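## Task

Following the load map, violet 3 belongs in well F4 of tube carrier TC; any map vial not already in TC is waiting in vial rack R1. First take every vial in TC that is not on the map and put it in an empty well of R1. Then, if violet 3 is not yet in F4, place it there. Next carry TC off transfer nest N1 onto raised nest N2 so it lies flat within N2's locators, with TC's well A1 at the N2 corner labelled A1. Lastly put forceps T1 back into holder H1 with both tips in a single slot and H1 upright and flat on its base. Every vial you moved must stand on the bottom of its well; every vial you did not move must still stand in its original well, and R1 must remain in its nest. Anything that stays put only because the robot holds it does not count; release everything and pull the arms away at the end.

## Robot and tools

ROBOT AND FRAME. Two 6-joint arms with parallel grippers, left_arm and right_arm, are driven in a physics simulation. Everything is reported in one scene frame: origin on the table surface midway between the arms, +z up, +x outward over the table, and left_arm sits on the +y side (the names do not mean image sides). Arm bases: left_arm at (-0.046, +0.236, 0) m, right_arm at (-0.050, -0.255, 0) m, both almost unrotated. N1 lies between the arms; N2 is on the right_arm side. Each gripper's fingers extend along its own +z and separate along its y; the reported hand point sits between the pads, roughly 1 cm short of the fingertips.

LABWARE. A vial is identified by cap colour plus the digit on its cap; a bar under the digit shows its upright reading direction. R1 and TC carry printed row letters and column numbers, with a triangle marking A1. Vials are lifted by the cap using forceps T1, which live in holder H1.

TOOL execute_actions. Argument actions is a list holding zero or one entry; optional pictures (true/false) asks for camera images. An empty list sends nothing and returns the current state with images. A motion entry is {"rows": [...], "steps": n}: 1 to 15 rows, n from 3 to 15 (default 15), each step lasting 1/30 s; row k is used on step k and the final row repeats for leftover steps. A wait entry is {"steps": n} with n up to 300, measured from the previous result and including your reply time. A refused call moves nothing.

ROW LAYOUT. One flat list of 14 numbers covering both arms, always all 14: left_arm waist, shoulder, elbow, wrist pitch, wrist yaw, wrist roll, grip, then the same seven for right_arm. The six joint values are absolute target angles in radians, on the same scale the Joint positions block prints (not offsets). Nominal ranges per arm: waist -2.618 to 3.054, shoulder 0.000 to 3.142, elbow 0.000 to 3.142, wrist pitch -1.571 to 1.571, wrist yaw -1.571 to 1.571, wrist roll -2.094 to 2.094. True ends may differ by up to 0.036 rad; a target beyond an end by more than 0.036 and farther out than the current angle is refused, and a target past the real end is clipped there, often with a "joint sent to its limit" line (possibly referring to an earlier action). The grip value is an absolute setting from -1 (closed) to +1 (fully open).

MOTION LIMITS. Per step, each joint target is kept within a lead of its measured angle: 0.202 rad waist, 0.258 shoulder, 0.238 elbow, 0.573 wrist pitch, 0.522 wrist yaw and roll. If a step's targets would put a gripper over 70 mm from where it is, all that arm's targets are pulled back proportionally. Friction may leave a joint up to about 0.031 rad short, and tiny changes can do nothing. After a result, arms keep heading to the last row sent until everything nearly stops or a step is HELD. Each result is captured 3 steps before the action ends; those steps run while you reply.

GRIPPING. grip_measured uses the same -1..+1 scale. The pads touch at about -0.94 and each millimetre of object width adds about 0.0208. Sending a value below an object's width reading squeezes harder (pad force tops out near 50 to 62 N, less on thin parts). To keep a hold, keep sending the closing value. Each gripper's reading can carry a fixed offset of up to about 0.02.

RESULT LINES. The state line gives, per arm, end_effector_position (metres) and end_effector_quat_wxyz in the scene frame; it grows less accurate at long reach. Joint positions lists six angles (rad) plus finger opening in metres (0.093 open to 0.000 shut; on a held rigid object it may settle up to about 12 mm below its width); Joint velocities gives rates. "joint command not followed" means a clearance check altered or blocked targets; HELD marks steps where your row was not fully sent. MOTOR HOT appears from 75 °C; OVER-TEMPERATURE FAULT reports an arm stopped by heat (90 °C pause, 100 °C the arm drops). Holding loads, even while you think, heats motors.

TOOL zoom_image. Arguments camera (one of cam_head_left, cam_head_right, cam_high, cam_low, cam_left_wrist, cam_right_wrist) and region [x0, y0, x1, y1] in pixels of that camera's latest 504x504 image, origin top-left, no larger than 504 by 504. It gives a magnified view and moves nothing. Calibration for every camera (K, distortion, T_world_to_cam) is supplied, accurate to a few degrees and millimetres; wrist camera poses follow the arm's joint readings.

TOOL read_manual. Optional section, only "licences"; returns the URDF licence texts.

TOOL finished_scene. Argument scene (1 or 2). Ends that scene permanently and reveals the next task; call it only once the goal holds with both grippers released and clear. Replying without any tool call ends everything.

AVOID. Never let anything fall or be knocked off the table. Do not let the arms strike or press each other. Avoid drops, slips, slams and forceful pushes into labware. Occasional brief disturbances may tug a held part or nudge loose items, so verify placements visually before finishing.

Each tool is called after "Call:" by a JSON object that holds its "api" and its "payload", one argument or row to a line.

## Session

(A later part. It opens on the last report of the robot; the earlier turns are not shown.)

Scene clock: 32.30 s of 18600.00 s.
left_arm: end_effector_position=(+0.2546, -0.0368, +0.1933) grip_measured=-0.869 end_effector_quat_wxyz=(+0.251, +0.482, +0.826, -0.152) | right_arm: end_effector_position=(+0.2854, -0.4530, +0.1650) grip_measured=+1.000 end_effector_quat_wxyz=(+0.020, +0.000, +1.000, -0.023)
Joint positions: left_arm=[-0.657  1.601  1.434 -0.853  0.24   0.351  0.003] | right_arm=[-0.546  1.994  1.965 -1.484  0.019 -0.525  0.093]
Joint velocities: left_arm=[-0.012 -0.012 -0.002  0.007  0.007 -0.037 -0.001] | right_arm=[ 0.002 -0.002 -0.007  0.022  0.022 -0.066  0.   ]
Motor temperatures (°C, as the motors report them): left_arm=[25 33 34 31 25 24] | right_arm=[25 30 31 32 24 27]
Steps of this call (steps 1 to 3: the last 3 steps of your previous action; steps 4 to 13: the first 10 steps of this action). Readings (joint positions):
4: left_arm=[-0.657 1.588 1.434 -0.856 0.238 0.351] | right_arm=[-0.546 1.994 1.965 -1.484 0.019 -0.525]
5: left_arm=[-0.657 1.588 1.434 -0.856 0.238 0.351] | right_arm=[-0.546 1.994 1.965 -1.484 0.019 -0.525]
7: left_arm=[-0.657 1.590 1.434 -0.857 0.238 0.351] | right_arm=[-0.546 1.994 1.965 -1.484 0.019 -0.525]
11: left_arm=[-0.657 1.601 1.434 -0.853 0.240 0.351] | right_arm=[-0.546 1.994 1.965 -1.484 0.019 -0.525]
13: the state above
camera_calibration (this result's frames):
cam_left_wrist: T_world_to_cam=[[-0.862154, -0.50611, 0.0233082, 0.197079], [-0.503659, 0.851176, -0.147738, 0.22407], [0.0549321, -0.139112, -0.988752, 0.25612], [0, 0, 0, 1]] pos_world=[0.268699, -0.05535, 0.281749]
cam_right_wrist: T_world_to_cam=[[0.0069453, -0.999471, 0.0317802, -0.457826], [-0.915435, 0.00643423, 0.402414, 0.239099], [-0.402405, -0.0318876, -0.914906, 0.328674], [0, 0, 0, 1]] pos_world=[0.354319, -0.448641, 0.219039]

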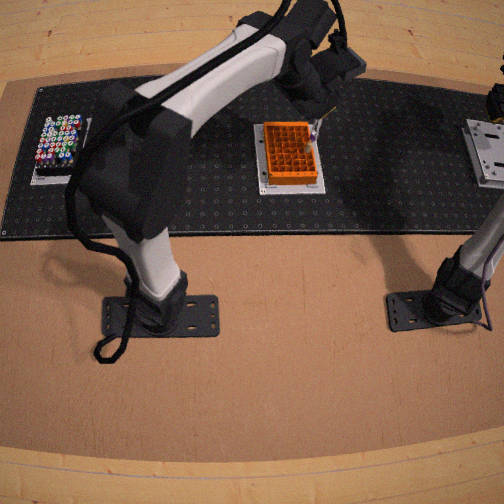

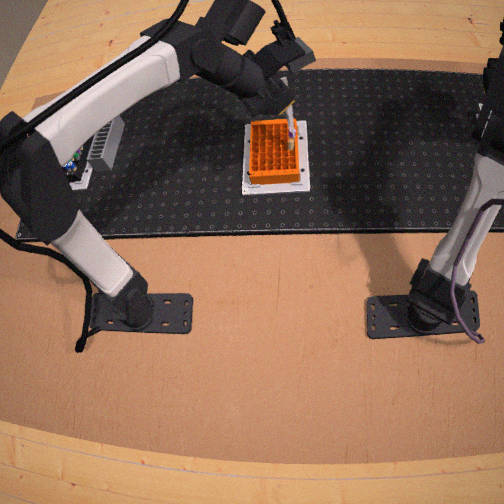

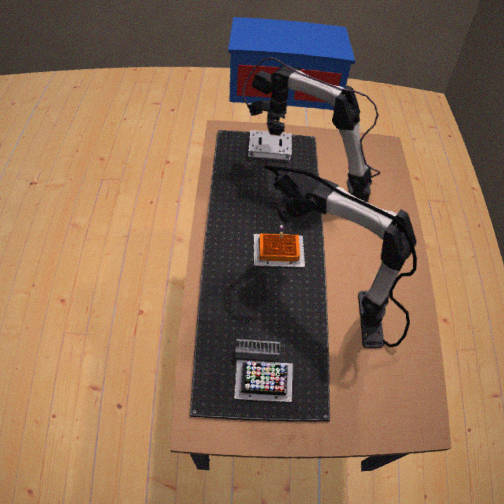

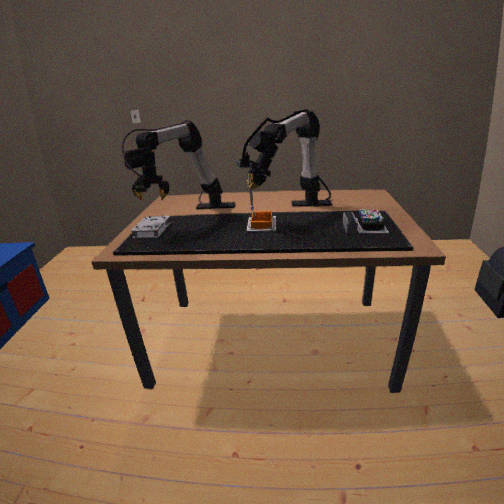

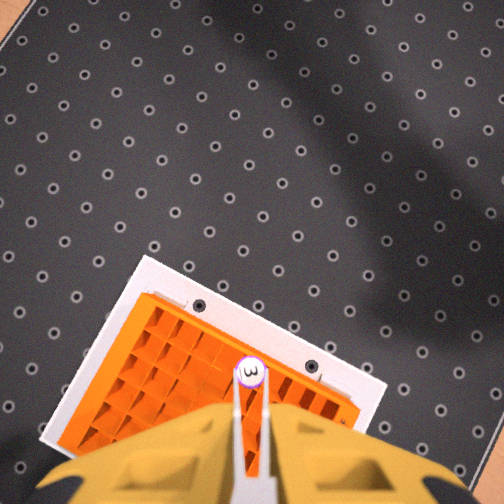

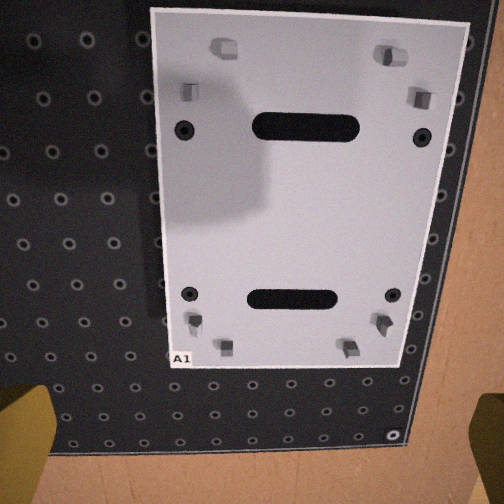

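Call:
{"api": "execute_actions", "payload": {
  "actions": [
    {"rows":[[-0.657,1.59,1.434,-0.875,0.234,0.351,-0.88,-0.55,2.0,1.98,-1.5,0.01,-0.53,1],[-0.657,1.585,1.434,-0.88,0.234,0.351,-0.88,-0.55,2.0,1.98,-1.5,0.01,-0.53,1],[-0.657,1.58,1.434,-0.885,0.234,0.351,-0.88,-0.55,2.0,1.98,-1.5,0.01,-0.53,1],[-0.657,1.575,1.434,-0.89,0.234,0.351,-0.88,-0.55,2.0,1.98,-1.5,0.01,-0.53,1],[-0.657,1.57,1.434,-0.895,0.234,0.351,-0.88,-0.55,2.0,1.98,-1.5,0.01,-0.53,1],[-0.657,1.567,1.434,-0.895,0.234,0.351,-0.88,-0.55,2.0,1.98,-1.5,0.01,-0.53,1]],"steps":15}
  ],
  "pictures": true
}}

Call:
{"api": "zoom_image", "payload": {
  "camera": "cam_head_left",
  "region": [270,110,340,180]
}}

Call:
{"api": "zoom_image", "payload": {
  "camera": "cam_head_right",
  "region": [250,110,320,180]
}}

Call:
{"api": "zoom_image", "payload": {
  "camera": "cam_left_wrist",
  "region": [130,270,370,410]
}}

Scene clock: 33.00 s of 18600.00 s.
left_arm: end_effector_position=(+0.2512, -0.0342, +0.1948) grip_measured=-0.869 end_effector_quat_wxyz=(+0.247, +0.482, +0.827, -0.152) | right_arm: end_effector_position=(+0.2854, -0.4530, +0.1650) grip_measured=+1.000 end_effector_quat_wxyz=(+0.020, +0.000, +1.000, -0.023)
Joint positions: left_arm=[-0.657  1.591  1.434 -0.87   0.24   0.351  0.003] | right_arm=[-0.546  1.994  1.965 -1.484  0.019 -0.525  0.093]
Joint velocities: left_arm=[ 0.012 -0.017  0.002  0.051  0.022  0.022 -0.   ] | right_arm=[-0.007 -0.002  0.012  0.051  0.037 -0.007  0.   ]
Motor temperatures (°C, as the motors report them): left_arm=[25 33 34 31 25 24] | right_arm=[25 30 32 32 24 27]
Steps of this call (steps 1 to 3: the last 3 steps of your previous action; steps 4 to 9: the robot went on to your last target; steps 10 to 21: the first 12 steps of this action). Readings (joint positions):
10: left_arm=[-0.657 1.601 1.434 -0.853 0.240 0.351] | right_arm=[-0.546 1.994 1.965 -1.484 0.019 -0.525]
11: left_arm=[-0.657 1.601 1.434 -0.853 0.240 0.351] | right_arm=[-0.546 1.994 1.965 -1.484 0.019 -0.525]
13: left_arm=[-0.657 1.601 1.434 -0.853 0.240 0.351] | right_arm=[-0.546 1.994 1.965 -1.484 0.019 -0.525]
17: left_arm=[-0.657 1.593 1.434 -0.863 0.240 0.351] | right_arm=[-0.546 1.994 1.965 -1.484 0.019 -0.525]
21: the state above
camera_calibration (this result's frames):
cam_left_wrist: T_world_to_cam=[[-0.862002, -0.506222, 0.0262989, 0.194752], [-0.504544, 0.851831, -0.140782, 0.21931], [0.0488647, -0.134623, -0.989691, 0.260023], [0, 0, 0, 1]] pos_world=[0.265822, -0.053222, 0.283096]
cam_right_wrist: T_world_to_cam=[[0.0069453, -0.999471, 0.0317802, -0.457826], [-0.915435, 0.00643423, 0.402414, 0.239099], [-0.402405, -0.0318876, -0.914906, 0.328674], [0, 0, 0, 1]] pos_world=[0.354319, -0.448641, 0.219039]

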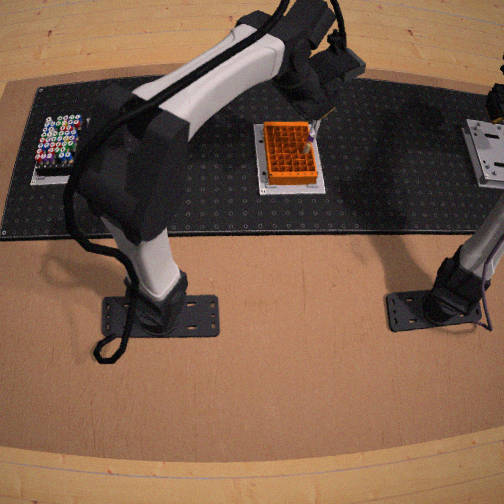

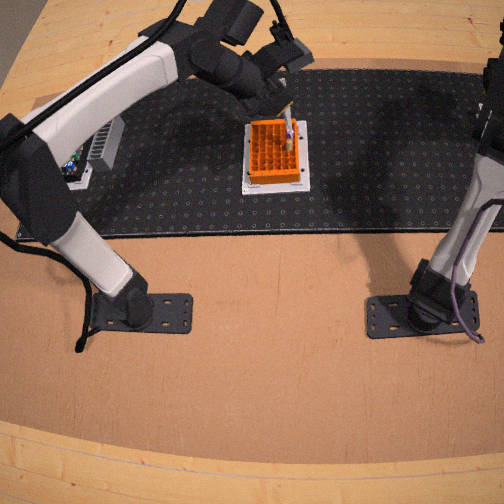

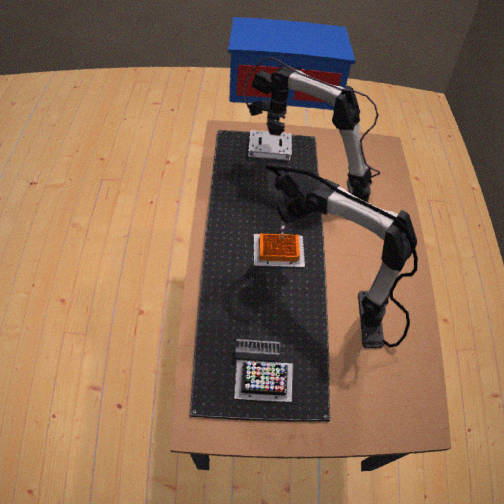

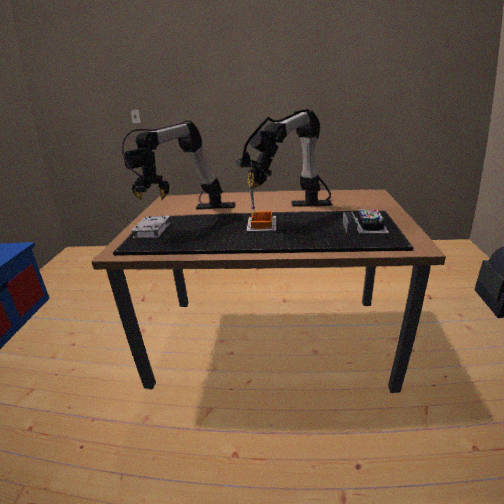

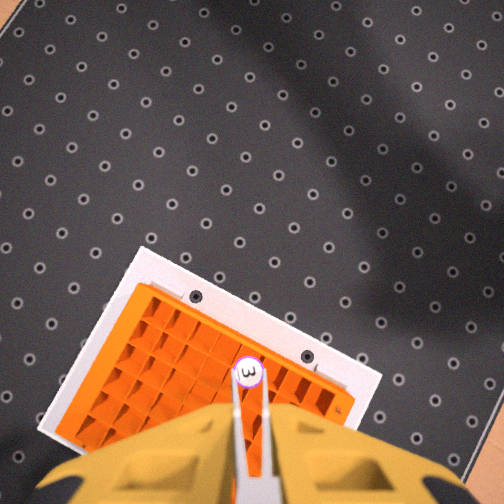

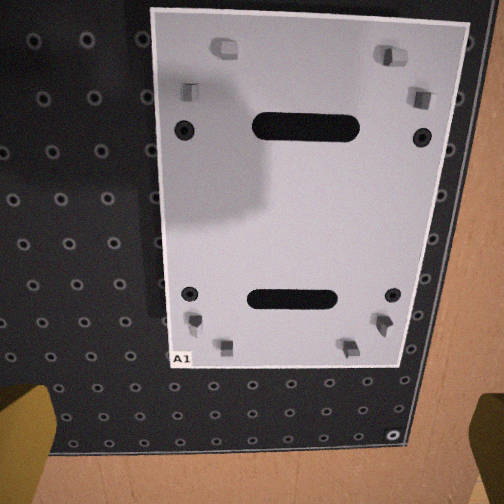

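Region (270, 110, 340, 180) of cam_head_left's 504x504 image, scaled by 7.200, with more detail than that image has.

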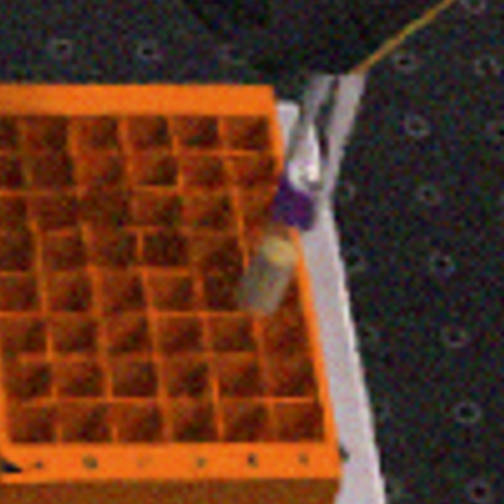

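Region (250, 110, 320, 180) of cam_head_right's 504x504 image, scaled by 7.200, with more detail than that image has.

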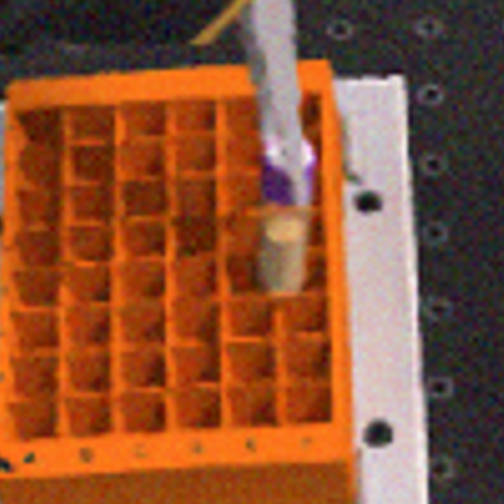

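Region (130, 270, 370, 410) of cam_left_wrist's 504x504 image, scaled by 2.100, with more detail than that image has; it fills the top 294 rows of this view, and the rest is white.

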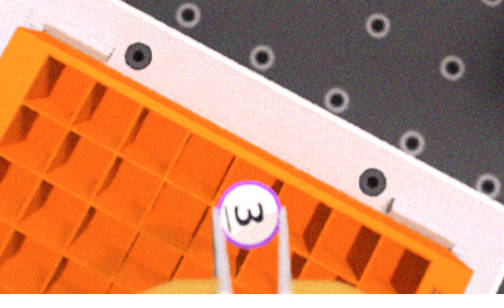

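Call:
{"api": "execute_actions", "payload": {
  "actions": [
    {"rows":[[-0.657,1.56,1.434,-0.86,0.234,0.351,-0.88,-0.55,2.0,1.98,-1.5,0.01,-0.53,1],[-0.657,1.555,1.434,-0.85,0.234,0.351,-0.88,-0.55,2.0,1.98,-1.5,0.01,-0.53,1],[-0.657,1.55,1.43,-0.84,0.234,0.351,-0.88,-0.55,2.0,1.98,-1.5,0.01,-0.53,1],[-0.66,1.54,1.415,-0.825,0.234,0.351,-0.88,-0.55,2.0,1.98,-1.5,0.01,-0.53,1],[-0.665,1.53,1.40,-0.81,0.234,0.351,-0.88,-0.55,2.0,1.98,-1.5,0.01,-0.53,1],[-0.67,1.52,1.385,-0.795,0.234,0.351,-0.88,-0.55,2.0,1.98,-1.5,0.01,-0.53,1],[-0.674,1.51,1.37,-0.78,0.234,0.351,-0.88,-0.55,2.0,1.98,-1.5,0.01,-0.53,1],[-0.677,1.50,1.355,-0.765,0.234,0.351,-0.88,-0.55,2.0,1.98,-1.5,0.01,-0.53,1],[-0.677,1.49,1.34,-0.75,0.234,0.351,-0.88,-0.55,2.0,1.98,-1.5,0.01,-0.53,1],[-0.677,1.48,1.325,-0.735,0.234,0.351,-0.88,-0.55,2.0,1.98,-1.5,0.01,-0.53,1],[-0.677,1.47,1.31,-0.72,0.234,0.351,-0.88,-0.55,2.0,1.98,-1.5,0.01,-0.53,1],[-0.677,1.46,1.295,-0.712,0.234,0.351,-0.88,-0.55,2.0,1.98,-1.5,0.01,-0.53,1],[-0.677,1.457,1.28,-0.712,0.234,0.351,-0.88,-0.55,2.0,1.98,-1.5,0.01,-0.53,1]],"steps":15}
  ]
}}

Call:
{"api": "execute_actions", "payload": {
  "actions": [
    {"steps":8}
  ],
  "pictures": true
}}

Call:
{"api": "zoom_image", "payload": {
  "camera": "cam_head_left",
  "region": [270,110,340,180]
}}

Call:
{"api": "zoom_image", "payload": {
  "camera": "cam_head_right",
  "region": [250,110,320,180]
}}

Call:
{"api": "zoom_image", "payload": {
  "camera": "cam_left_wrist",
  "region": [130,270,370,410]
}}

Scene clock: 33.83 s of 18600.00 s.
left_arm: end_effector_position=(+0.2426, -0.0312, +0.2022) grip_measured=-0.869 end_effector_quat_wxyz=(+0.283, +0.483, +0.813, -0.157) | right_arm: end_effector_position=(+0.2854, -0.4530, +0.1650) grip_measured=+1.000 end_effector_quat_wxyz=(+0.020, +0.000, +1.000, -0.023)
Joint positions: left_arm=[-0.664  1.501  1.335 -0.784  0.24   0.351  0.003] | right_arm=[-0.546  1.994  1.965 -1.484  0.019 -0.525  0.093]
Joint velocities: left_arm=[-0.007 -0.276 -0.457  0.388 -0.007 -0.095 -0.   ] | right_arm=[ 0.007 -0.007 -0.012 -0.007  0.007  0.037  0.   ]
Motor temperatures (°C, as the motors report them): left_arm=[25 33 34 31 25 24] | right_arm=[25 30 32 32 24 27]
Steps of this call (steps 1 to 3: the last 3 steps of your previous action; steps 4 to 13: the robot went on to your last target; steps 14 to 25: the first 12 steps of this action). Readings (joint positions):
14: left_arm=[-0.657 1.591 1.434 -0.870 0.240 0.351] | right_arm=[-0.546 1.994 1.965 -1.484 0.019 -0.525]
15: left_arm=[-0.657 1.590 1.434 -0.869 0.240 0.351] | right_arm=[-0.546 1.994 1.965 -1.484 0.019 -0.525]
17: left_arm=[-0.657 1.585 1.432 -0.866 0.240 0.351] | right_arm=[-0.546 1.994 1.965 -1.484 0.019 -0.525]
21: left_arm=[-0.658 1.545 1.393 -0.831 0.240 0.351] | right_arm=[-0.546 1.994 1.965 -1.484 0.019 -0.525]
25: the state above

Scene clock: 34.10 s of 18600.00 s.
left_arm: end_effector_position=(+0.2403, -0.0298, +0.1972) grip_measured=-0.869 end_effector_quat_wxyz=(+0.288, +0.483, +0.812, -0.157) | right_arm: end_effector_position=(+0.2854, -0.4530, +0.1650) grip_measured=+1.000 end_effector_quat_wxyz=(+0.020, +0.000, +1.000, -0.023)
Joint positions: left_arm=[-0.665  1.481  1.291 -0.75   0.24   0.351  0.003] | right_arm=[-0.546  1.994  1.965 -1.484  0.019 -0.525  0.093]
Joint velocities: left_arm=[ 0.002 -0.002  0.002  0.11  -0.037  0.066 -0.001] | right_arm=[-0.017 -0.007 -0.007 -0.066 -0.125 -0.007  0.   ]
Motor temperatures (°C, as the motors report them): left_arm=[25 33 34 31 25 24] | right_arm=[25 30 32 32 24 27]
Kept back: nothing.
Steps of this call (steps 1 to 3: the last 3 steps of your previous action; steps 4 to 8: the robot went on to your last target). Readings (joint positions):
1: left_arm=[-0.665 1.492 1.320 -0.774 0.240 0.351] | right_arm=[-0.546 1.994 1.965 -1.484 0.019 -0.525]
2: left_arm=[-0.665 1.485 1.308 -0.768 0.240 0.351] | right_arm=[-0.546 1.994 1.965 -1.484 0.019 -0.525]
4: left_arm=[-0.665 1.481 1.296 -0.761 0.240 0.351] | right_arm=[-0.546 1.994 1.965 -1.484 0.019 -0.525]
8: the state above
camera_calibration (this result's frames):
cam_left_wrist: T_world_to_cam=[[-0.866474, -0.499154, -0.00829293, 0.195596], [-0.485297, 0.846084, -0.220519, 0.221304], [0.117089, -0.187049, -0.975348, 0.242771], [0, 0, 0, 1]] pos_world=[0.248451, -0.0441996, 0.28721]
cam_right_wrist: T_world_to_cam=[[0.0069453, -0.999471, 0.0317802, -0.457826], [-0.915435, 0.00643423, 0.402414, 0.239099], [-0.402405, -0.0318876, -0.914906, 0.328674], [0, 0, 0, 1]] pos_world=[0.354319, -0.448641, 0.219039]

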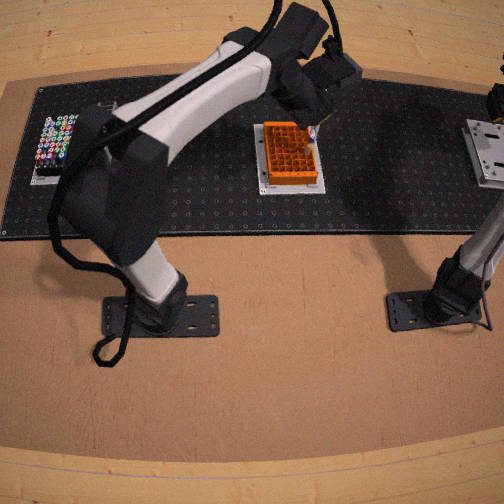

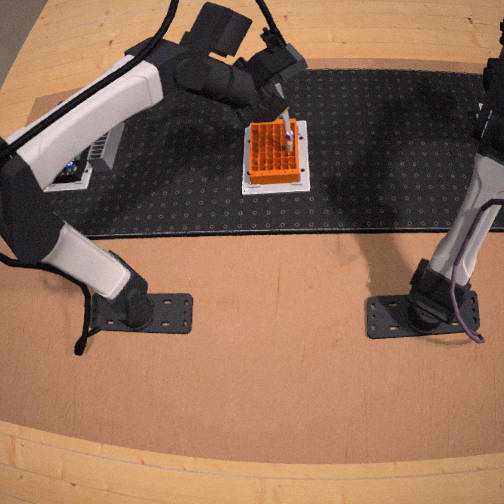

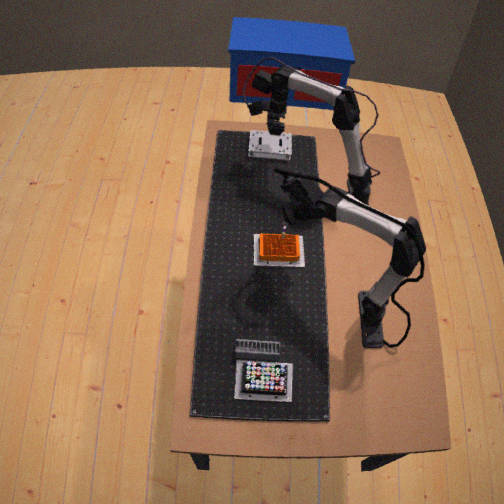

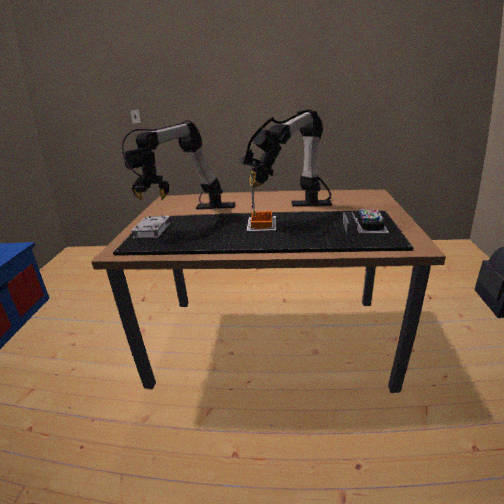

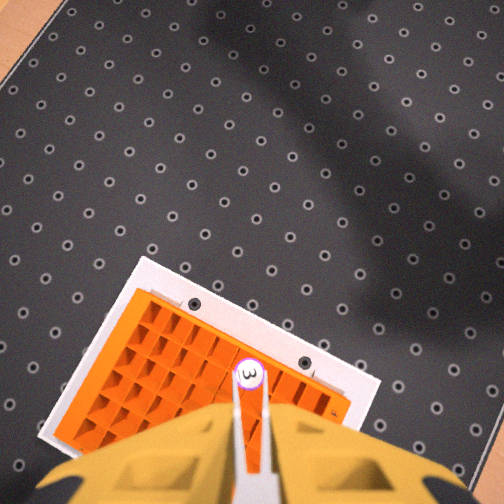

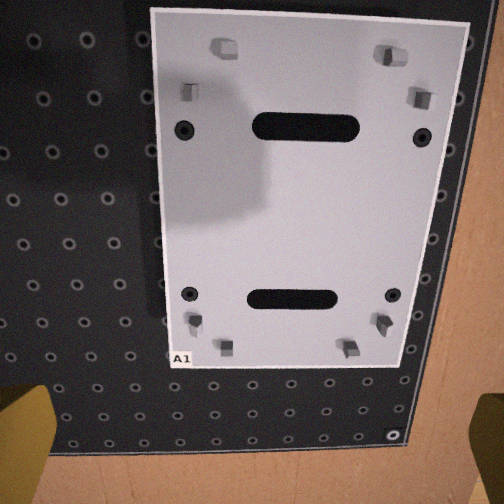

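Region (270, 110, 340, 180) of cam_head_left's 504x504 image, scaled by 7.200, with more detail than that image has.

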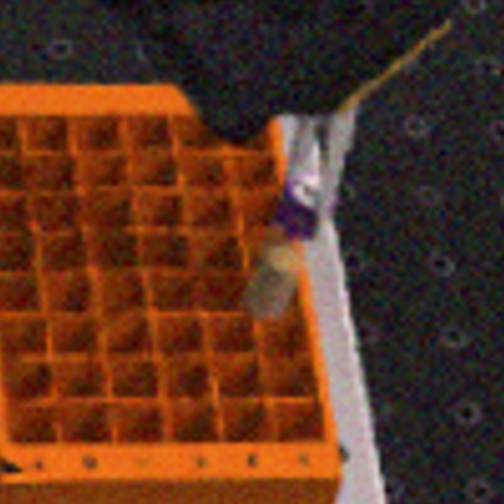

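Region (250, 110, 320, 180) of cam_head_right's 504x504 image, scaled by 7.200, with more detail than that image has.

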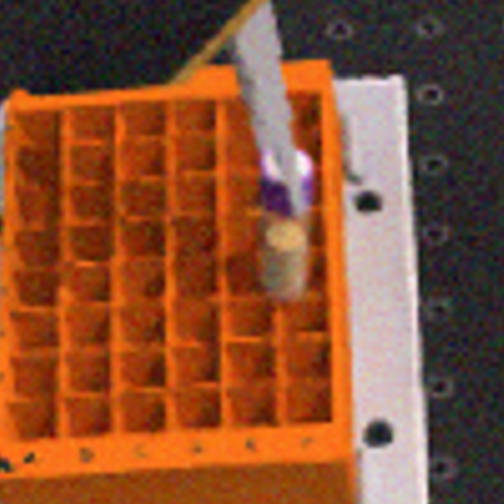

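Region (130, 270, 370, 410) of cam_left_wrist's 504x504 image, scaled by 2.100, with more detail than that image has; it fills the top 294 rows of this view, and the rest is white.

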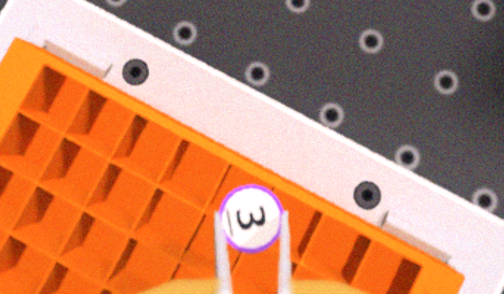

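Call:
{"api": "execute_actions", "payload": {
  "actions": []
}}

Call:
{"api": "zoom_image", "payload": {
  "camera": "cam_head_left",
  "region": [270,110,340,180]
}}

Call:
{"api": "zoom_image", "payload": {
  "camera": "cam_head_right",
  "region": [250,110,320,180]
}}

Call:
{"api": "zoom_image", "payload": {
  "camera": "cam_left_wrist",
  "region": [130,270,370,410]
}}

Scene clock: 34.17 s of 18600.00 s.
left_arm: end_effector_position=(+0.2410, -0.0304, +0.1979) grip_measured=-0.869 end_effector_quat_wxyz=(+0.290, +0.483, +0.811, -0.158) | right_arm: end_effector_position=(+0.2854, -0.4530, +0.1650) grip_measured=+1.000 end_effector_quat_wxyz=(+0.020, +0.000, +1.000, -0.023)
Joint positions: left_arm=[-0.665  1.481  1.291 -0.745  0.24   0.351  0.003] | right_arm=[-0.546  1.994  1.965 -1.484  0.019 -0.525  0.093]
Joint velocities: left_arm=[-0.012  0.017 -0.017  0.095 -0.051  0.022  0.   ] | right_arm=[ 0.002  0.012 -0.002 -0.037 -0.022  0.007  0.   ]
Motor temperatures (°C, as the motors report them): left_arm=[25 33 34 31 25 24] | right_arm=[25 30 32 32 24 27]
Kept back: nothing.
Steps of this call (steps 1 to 2: the robot went on to your last target). Readings (joint positions):
1: left_arm=[-0.665 1.481 1.291 -0.747 0.240 0.351] | right_arm=[-0.546 1.994 1.965 -1.484 0.019 -0.525]
2: the state above
camera_calibration (this result's frames):
cam_left_wrist: T_world_to_cam=[[-0.866437, -0.499181, -0.0102403, 0.19635], [-0.484414, 0.84542, -0.224961, 0.222956], [0.120954, -0.189954, -0.974314, 0.242032], [0, 0, 0, 1]] pos_world=[0.248853, -0.044502, 0.287982]
cam_right_wrist: T_world_to_cam=[[0.0069453, -0.999471, 0.0317802, -0.457826], [-0.915435, 0.00643423, 0.402414, 0.239099], [-0.402405, -0.0318876, -0.914906, 0.328674], [0, 0, 0, 1]] pos_world=[0.354319, -0.448641, 0.219039]

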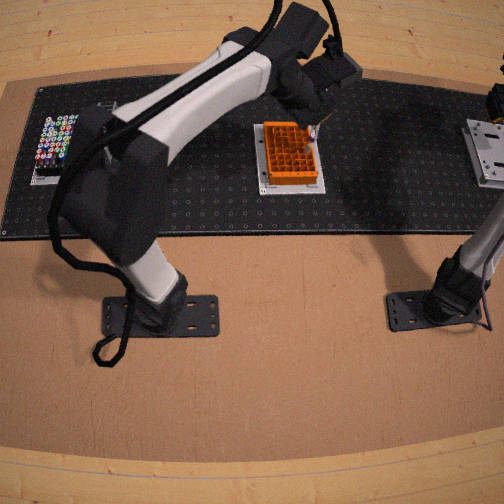

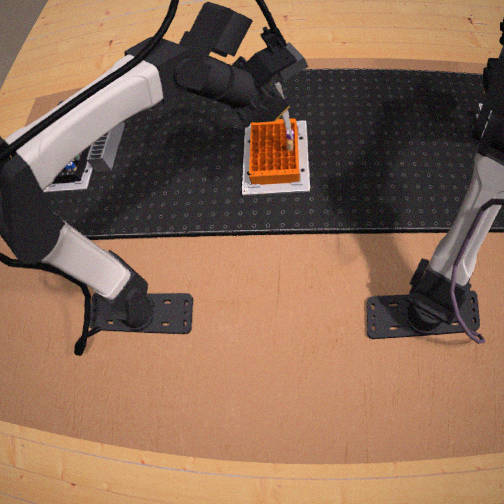

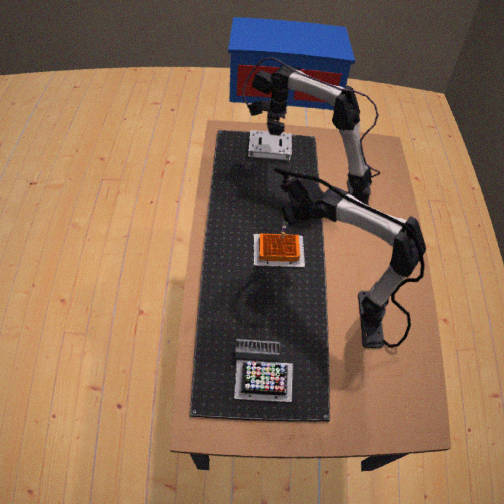

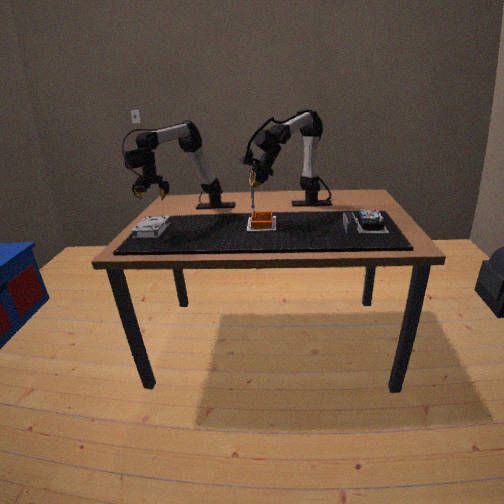

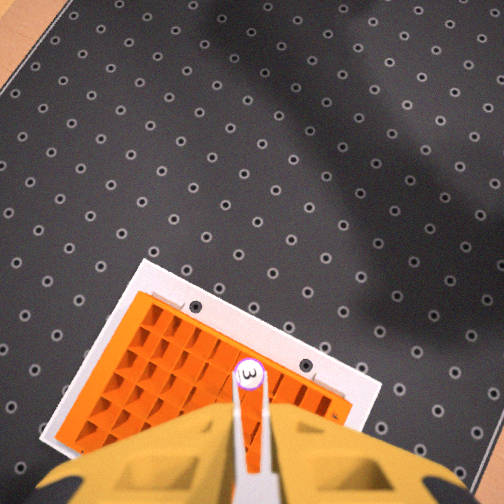

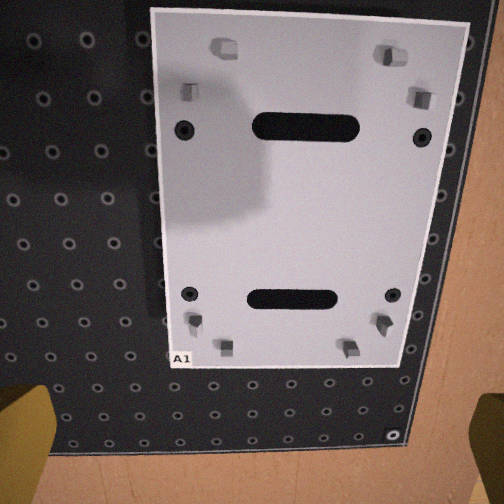

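Region (270, 110, 340, 180) of cam_head_left's 504x504 image, scaled by 7.200, with more detail than that image has.

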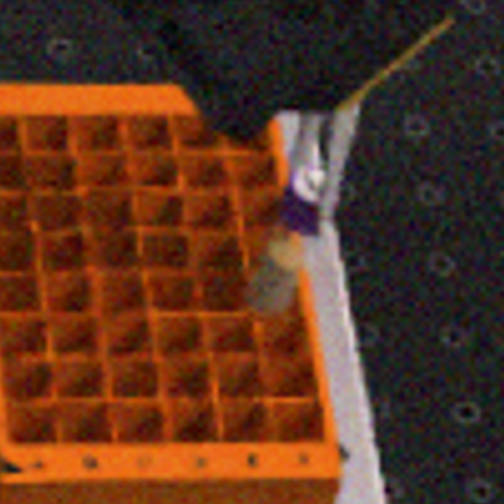

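Region (250, 110, 320, 180) of cam_head_right's 504x504 image, scaled by 7.200, with more detail than that image has.

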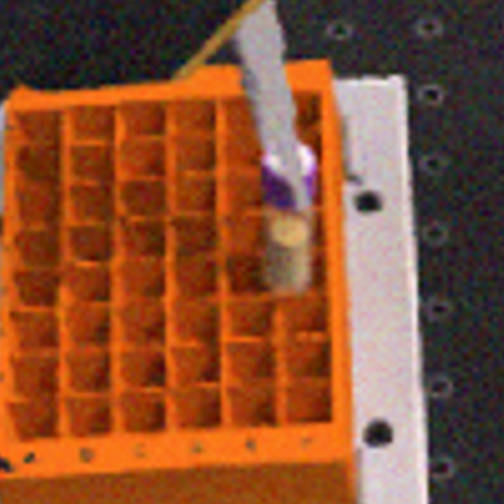

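Region (130, 270, 370, 410) of cam_left_wrist's 504x504 image, scaled by 2.100, with more detail than that image has; it fills the top 294 rows of this view, and the rest is white.

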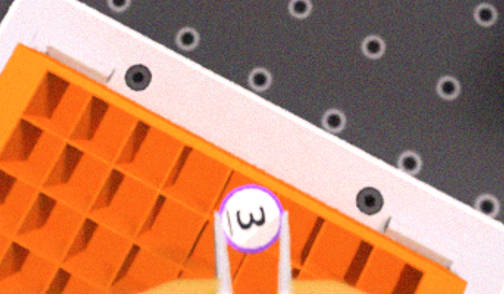

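Call:
{"api": "execute_actions", "payload": {
  "actions": [
    {"rows":[[-0.677,1.457,1.28,-0.706,0.234,0.351,-0.88,-0.55,2.0,1.98,-1.5,0.01,-0.53,1]],"steps":15}
  ],
  "pictures": true
}}

Call:
{"api": "zoom_image", "payload": {
  "camera": "cam_head_left",
  "region": [270,110,340,180]
}}

Call:
{"api": "zoom_image", "payload": {
  "camera": "cam_head_right",
  "region": [250,110,320,180]
}}

Call:
{"api": "zoom_image", "payload": {
  "camera": "cam_left_wrist",
  "region": [130,270,370,410]
}}

Scene clock: 34.73 s of 18600.00 s.
left_arm: end_effector_position=(+0.2428, -0.0317, +0.1996) grip_measured=-0.869 end_effector_quat_wxyz=(+0.296, +0.483, +0.809, -0.158) | right_arm: end_effector_position=(+0.2854, -0.4530, +0.1650) grip_measured=+1.000 end_effector_quat_wxyz=(+0.020, +0.000, +1.000, -0.023)
Joint positions: left_arm=[-0.665  1.481  1.291 -0.733  0.24   0.351  0.003] | right_arm=[-0.546  1.994  1.965 -1.484  0.019 -0.525  0.093]
Joint velocities: left_arm=[ 0.012 -0.022 -0.007  0.007 -0.081  0.007 -0.001] | right_arm=[-0.002 -0.002 -0.002 -0.007  0.051 -0.066  0.   ]
Motor temperatures (°C, as the motors report them): left_arm=[25 33 34 31 25 24] | right_arm=[25 30 32 32 24 27]
Steps of this call (steps 1 to 5: the robot went on to your last target; steps 6 to 17: the first 12 steps of this action). Readings (joint positions):
6: left_arm=[-0.665 1.481 1.291 -0.739 0.240 0.351] | right_arm=[-0.546 1.994 1.965 -1.484 0.019 -0.525]
7: left_arm=[-0.665 1.481 1.291 -0.738 0.240 0.351] | right_arm=[-0.546 1.994 1.965 -1.484 0.019 -0.525]
9: left_arm=[-0.665 1.481 1.291 -0.736 0.240 0.351] | right_arm=[-0.546 1.994 1.965 -1.484 0.019 -0.525]
13: left_arm=[-0.665 1.481 1.291 -0.733 0.240 0.351] | right_arm=[-0.546 1.994 1.965 -1.484 0.019 -0.525]
17: the state above
camera_calibration (this result's frames):
cam_left_wrist: T_world_to_cam=[[-0.866318, -0.499271, -0.0148828, 0.198146], [-0.482238, 0.843784, -0.235531, 0.226878], [0.130152, -0.196868, -0.971753, 0.240232], [0, 0, 0, 1]] pos_world=[0.2498, -0.0452137, 0.289832]
cam_right_wrist: T_world_to_cam=[[0.0069453, -0.999471, 0.0317802, -0.457826], [-0.915435, 0.00643423, 0.402414, 0.239099], [-0.402405, -0.0318876, -0.914906, 0.328674], [0, 0, 0, 1]] pos_world=[0.354319, -0.448641, 0.219039]

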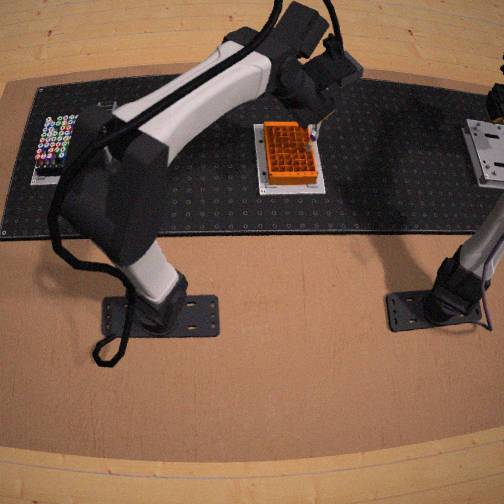

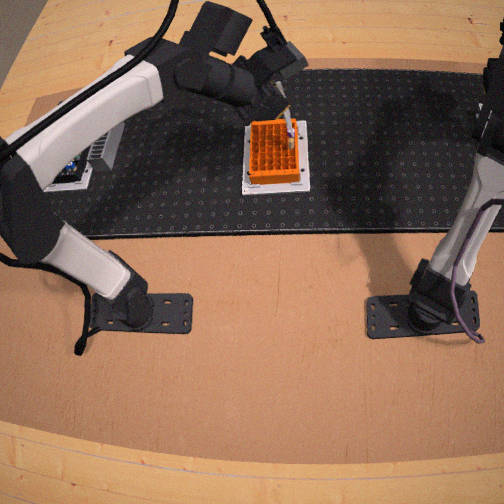

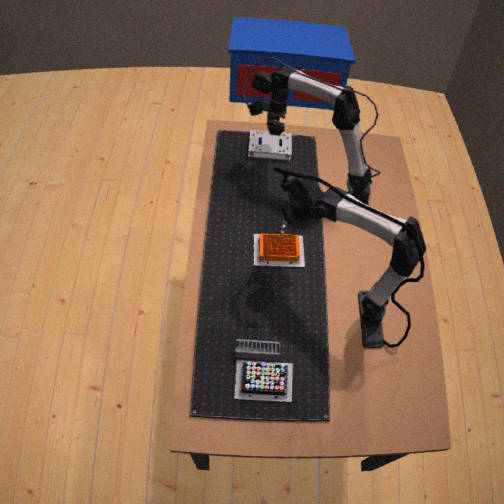

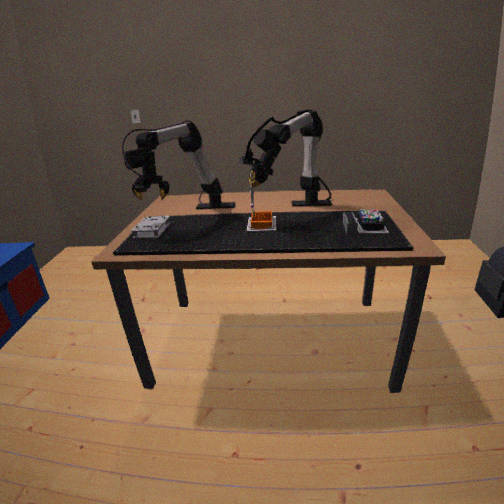

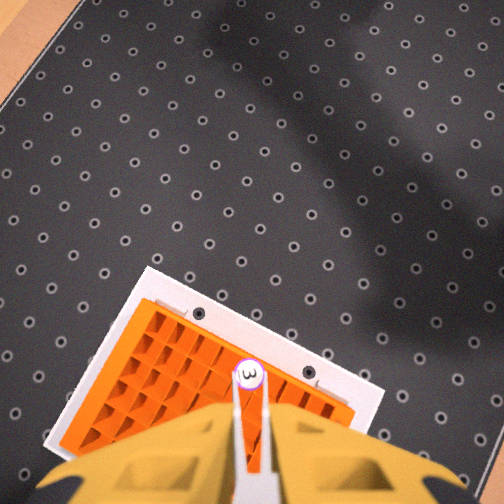

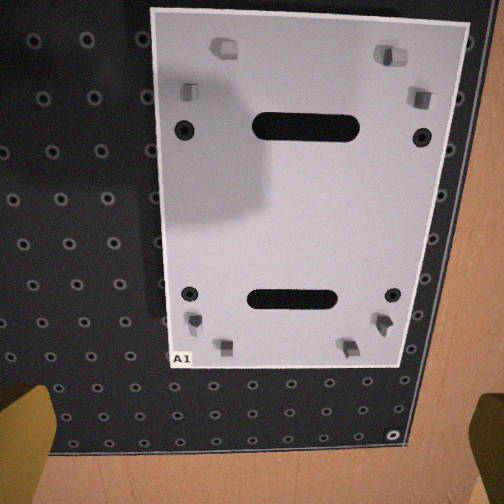

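Region (270, 110, 340, 180) of cam_head_left's 504x504 image, scaled by 7.200, with more detail than that image has.

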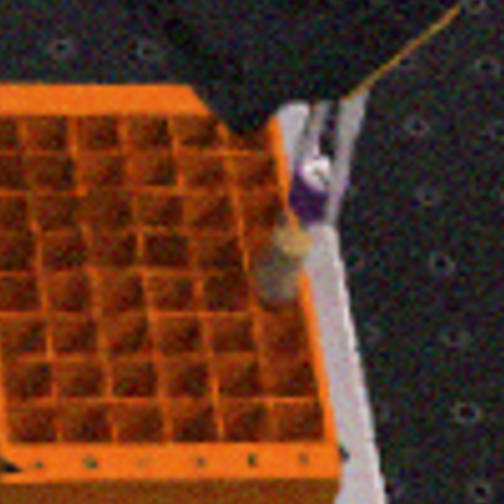

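Region (250, 110, 320, 180) of cam_head_right's 504x504 image, scaled by 7.200, with more detail than that image has.

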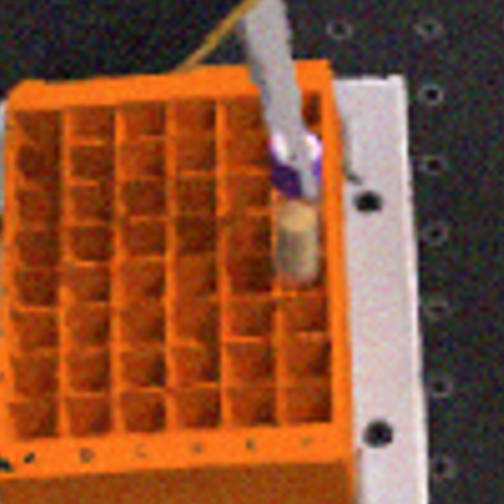

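Region (130, 270, 370, 410) of cam_left_wrist's 504x504 image, scaled by 2.100, with more detail than that image has; it fills the top 294 rows of this view, and the rest is white.

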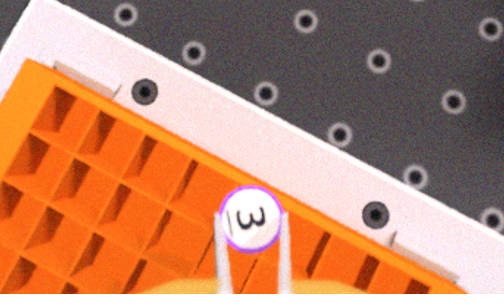

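Call:
{"api": "execute_actions", "payload": {
  "actions": [
    {"rows":[[-0.688,1.457,1.28,-0.72,0.234,0.351,-0.88,-0.55,2.0,1.98,-1.5,0.01,-0.53,1],[-0.688,1.457,1.28,-0.72,0.234,0.351,-0.88,-0.55,2.0,1.98,-1.5,0.01,-0.53,1],[-0.677,1.457,1.28,-0.72,0.234,0.351,-0.88,-0.55,2.0,1.98,-1.5,0.01,-0.53,1],[-0.672,1.50,1.28,-0.735,0.234,0.351,-0.88,-0.55,2.0,1.98,-1.5,0.01,-0.53,1],[-0.672,1.503,1.28,-0.735,0.234,0.351,-0.88,-0.55,2.0,1.98,-1.5,0.01,-0.53,1]],"steps":13}
  ],
  "pictures": true
}}

Call:
{"api": "zoom_image", "payload": {
  "camera": "cam_head_left",
  "region": [270,110,340,180]
}}

Call:
{"api": "zoom_image", "payload": {
  "camera": "cam_head_right",
  "region": [250,110,320,180]
}}

Scene clock: 35.30 s of 18600.00 s.
left_arm: end_effector_position=(+0.2417, -0.0331, +0.1996) grip_measured=-0.869 end_effector_quat_wxyz=(+0.296, +0.485, +0.808, -0.159) | right_arm: end_effector_position=(+0.2854, -0.4530, +0.1650) grip_measured=+1.000 end_effector_quat_wxyz=(+0.020, +0.000, +1.000, -0.023)
Joint positions: left_arm=[-0.67   1.481  1.291 -0.732  0.239  0.351  0.003] | right_arm=[-0.546  1.994  1.965 -1.484  0.019 -0.525  0.093]
Joint velocities: left_arm=[-0.007 -0.012  0.007  0.022 -0.081 -0.095 -0.001] | right_arm=[ 0.007 -0.007 -0.017  0.037  0.037  0.007  0.   ]
Motor temperatures (°C, as the motors report them): left_arm=[25 33 34 31 25 24] | right_arm=[25 31 32 32 24 27]
Steps of this call (steps 1 to 3: the last 3 steps of your previous action; steps 4 to 7: the robot went on to your last target; steps 8 to 17: the first 10 steps of this action). Readings (joint positions):
8: left_arm=[-0.666 1.481 1.291 -0.732 0.239 0.351] | right_arm=[-0.546 1.994 1.965 -1.484 0.019 -0.525]
9: left_arm=[-0.668 1.481 1.291 -0.732 0.239 0.351] | right_arm=[-0.546 1.994 1.965 -1.484 0.019 -0.525]
11: left_arm=[-0.670 1.481 1.291 -0.732 0.239 0.351] | right_arm=[-0.546 1.994 1.965 -1.484 0.019 -0.525]
15: left_arm=[-0.670 1.481 1.291 -0.732 0.239 0.351] | right_arm=[-0.546 1.994 1.965 -1.484 0.019 -0.525]
17: the state above
camera_calibration (this result's frames):
cam_left_wrist: T_world_to_cam=[[-0.868545, -0.495365, -0.0155919, 0.19724], [-0.478279, 0.846005, -0.235638, 0.226623], [0.129917, -0.197205, -0.971716, 0.240181], [0, 0, 0, 1]] pos_world=[0.248497, -0.0466535, 0.289864]
cam_right_wrist: T_world_to_cam=[[0.0069453, -0.999471, 0.0317802, -0.457826], [-0.915435, 0.00643423, 0.402414, 0.239099], [-0.402405, -0.0318876, -0.914906, 0.328674], [0, 0, 0, 1]] pos_world=[0.354319, -0.448641, 0.219039]

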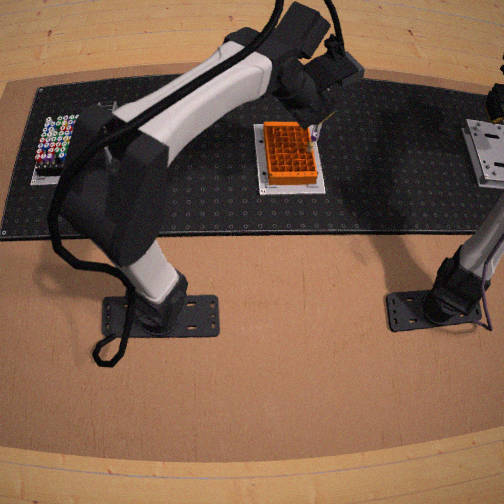

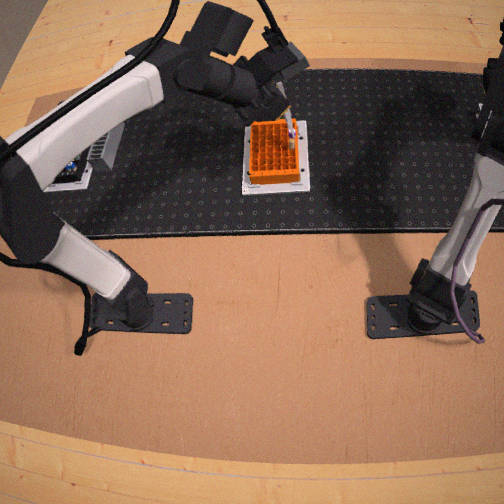

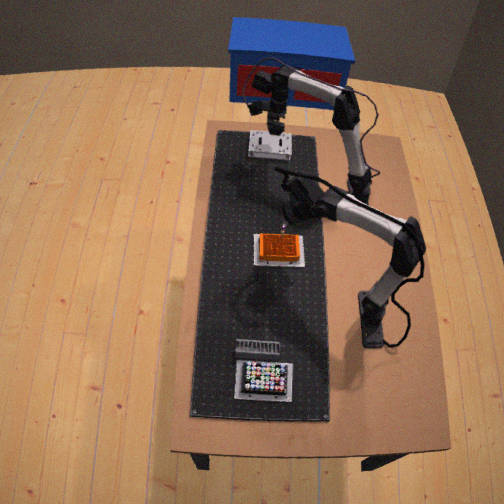

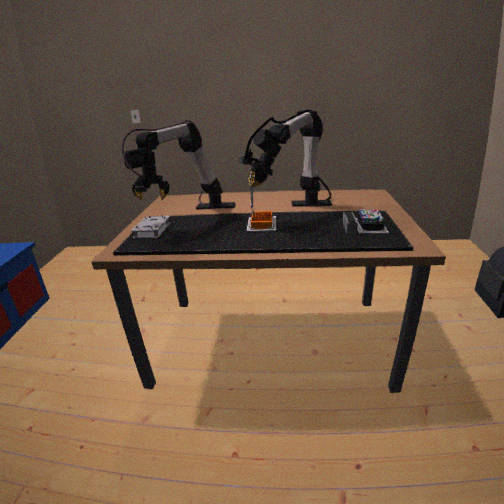

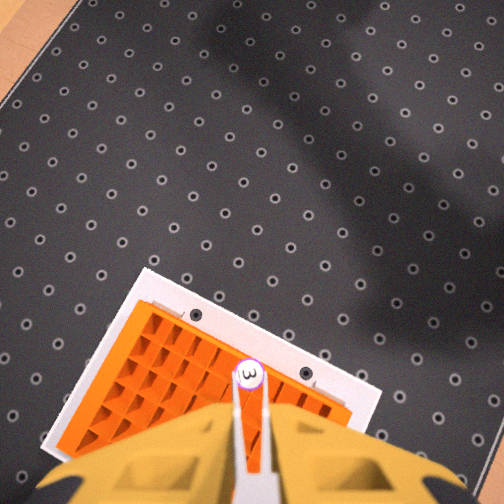

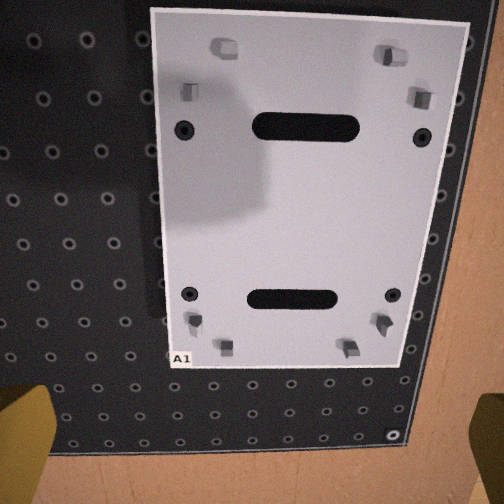

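Region (270, 110, 340, 180) of cam_head_left's 504x504 image, scaled by 7.200, with more detail than that image has.

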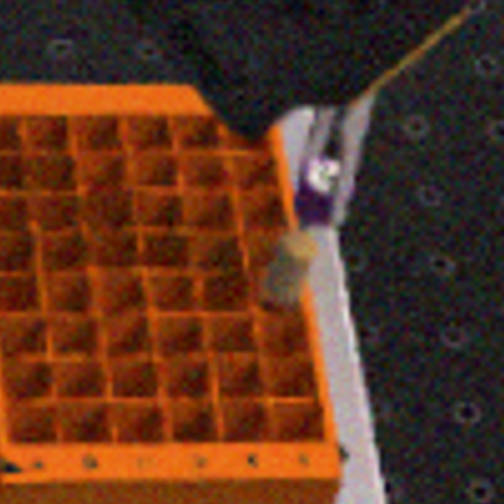

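Region (250, 110, 320, 180) of cam_head_right's 504x504 image, scaled by 7.200, with more detail than that image has.

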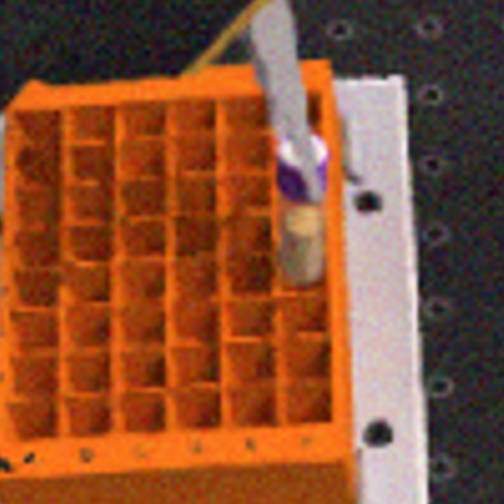

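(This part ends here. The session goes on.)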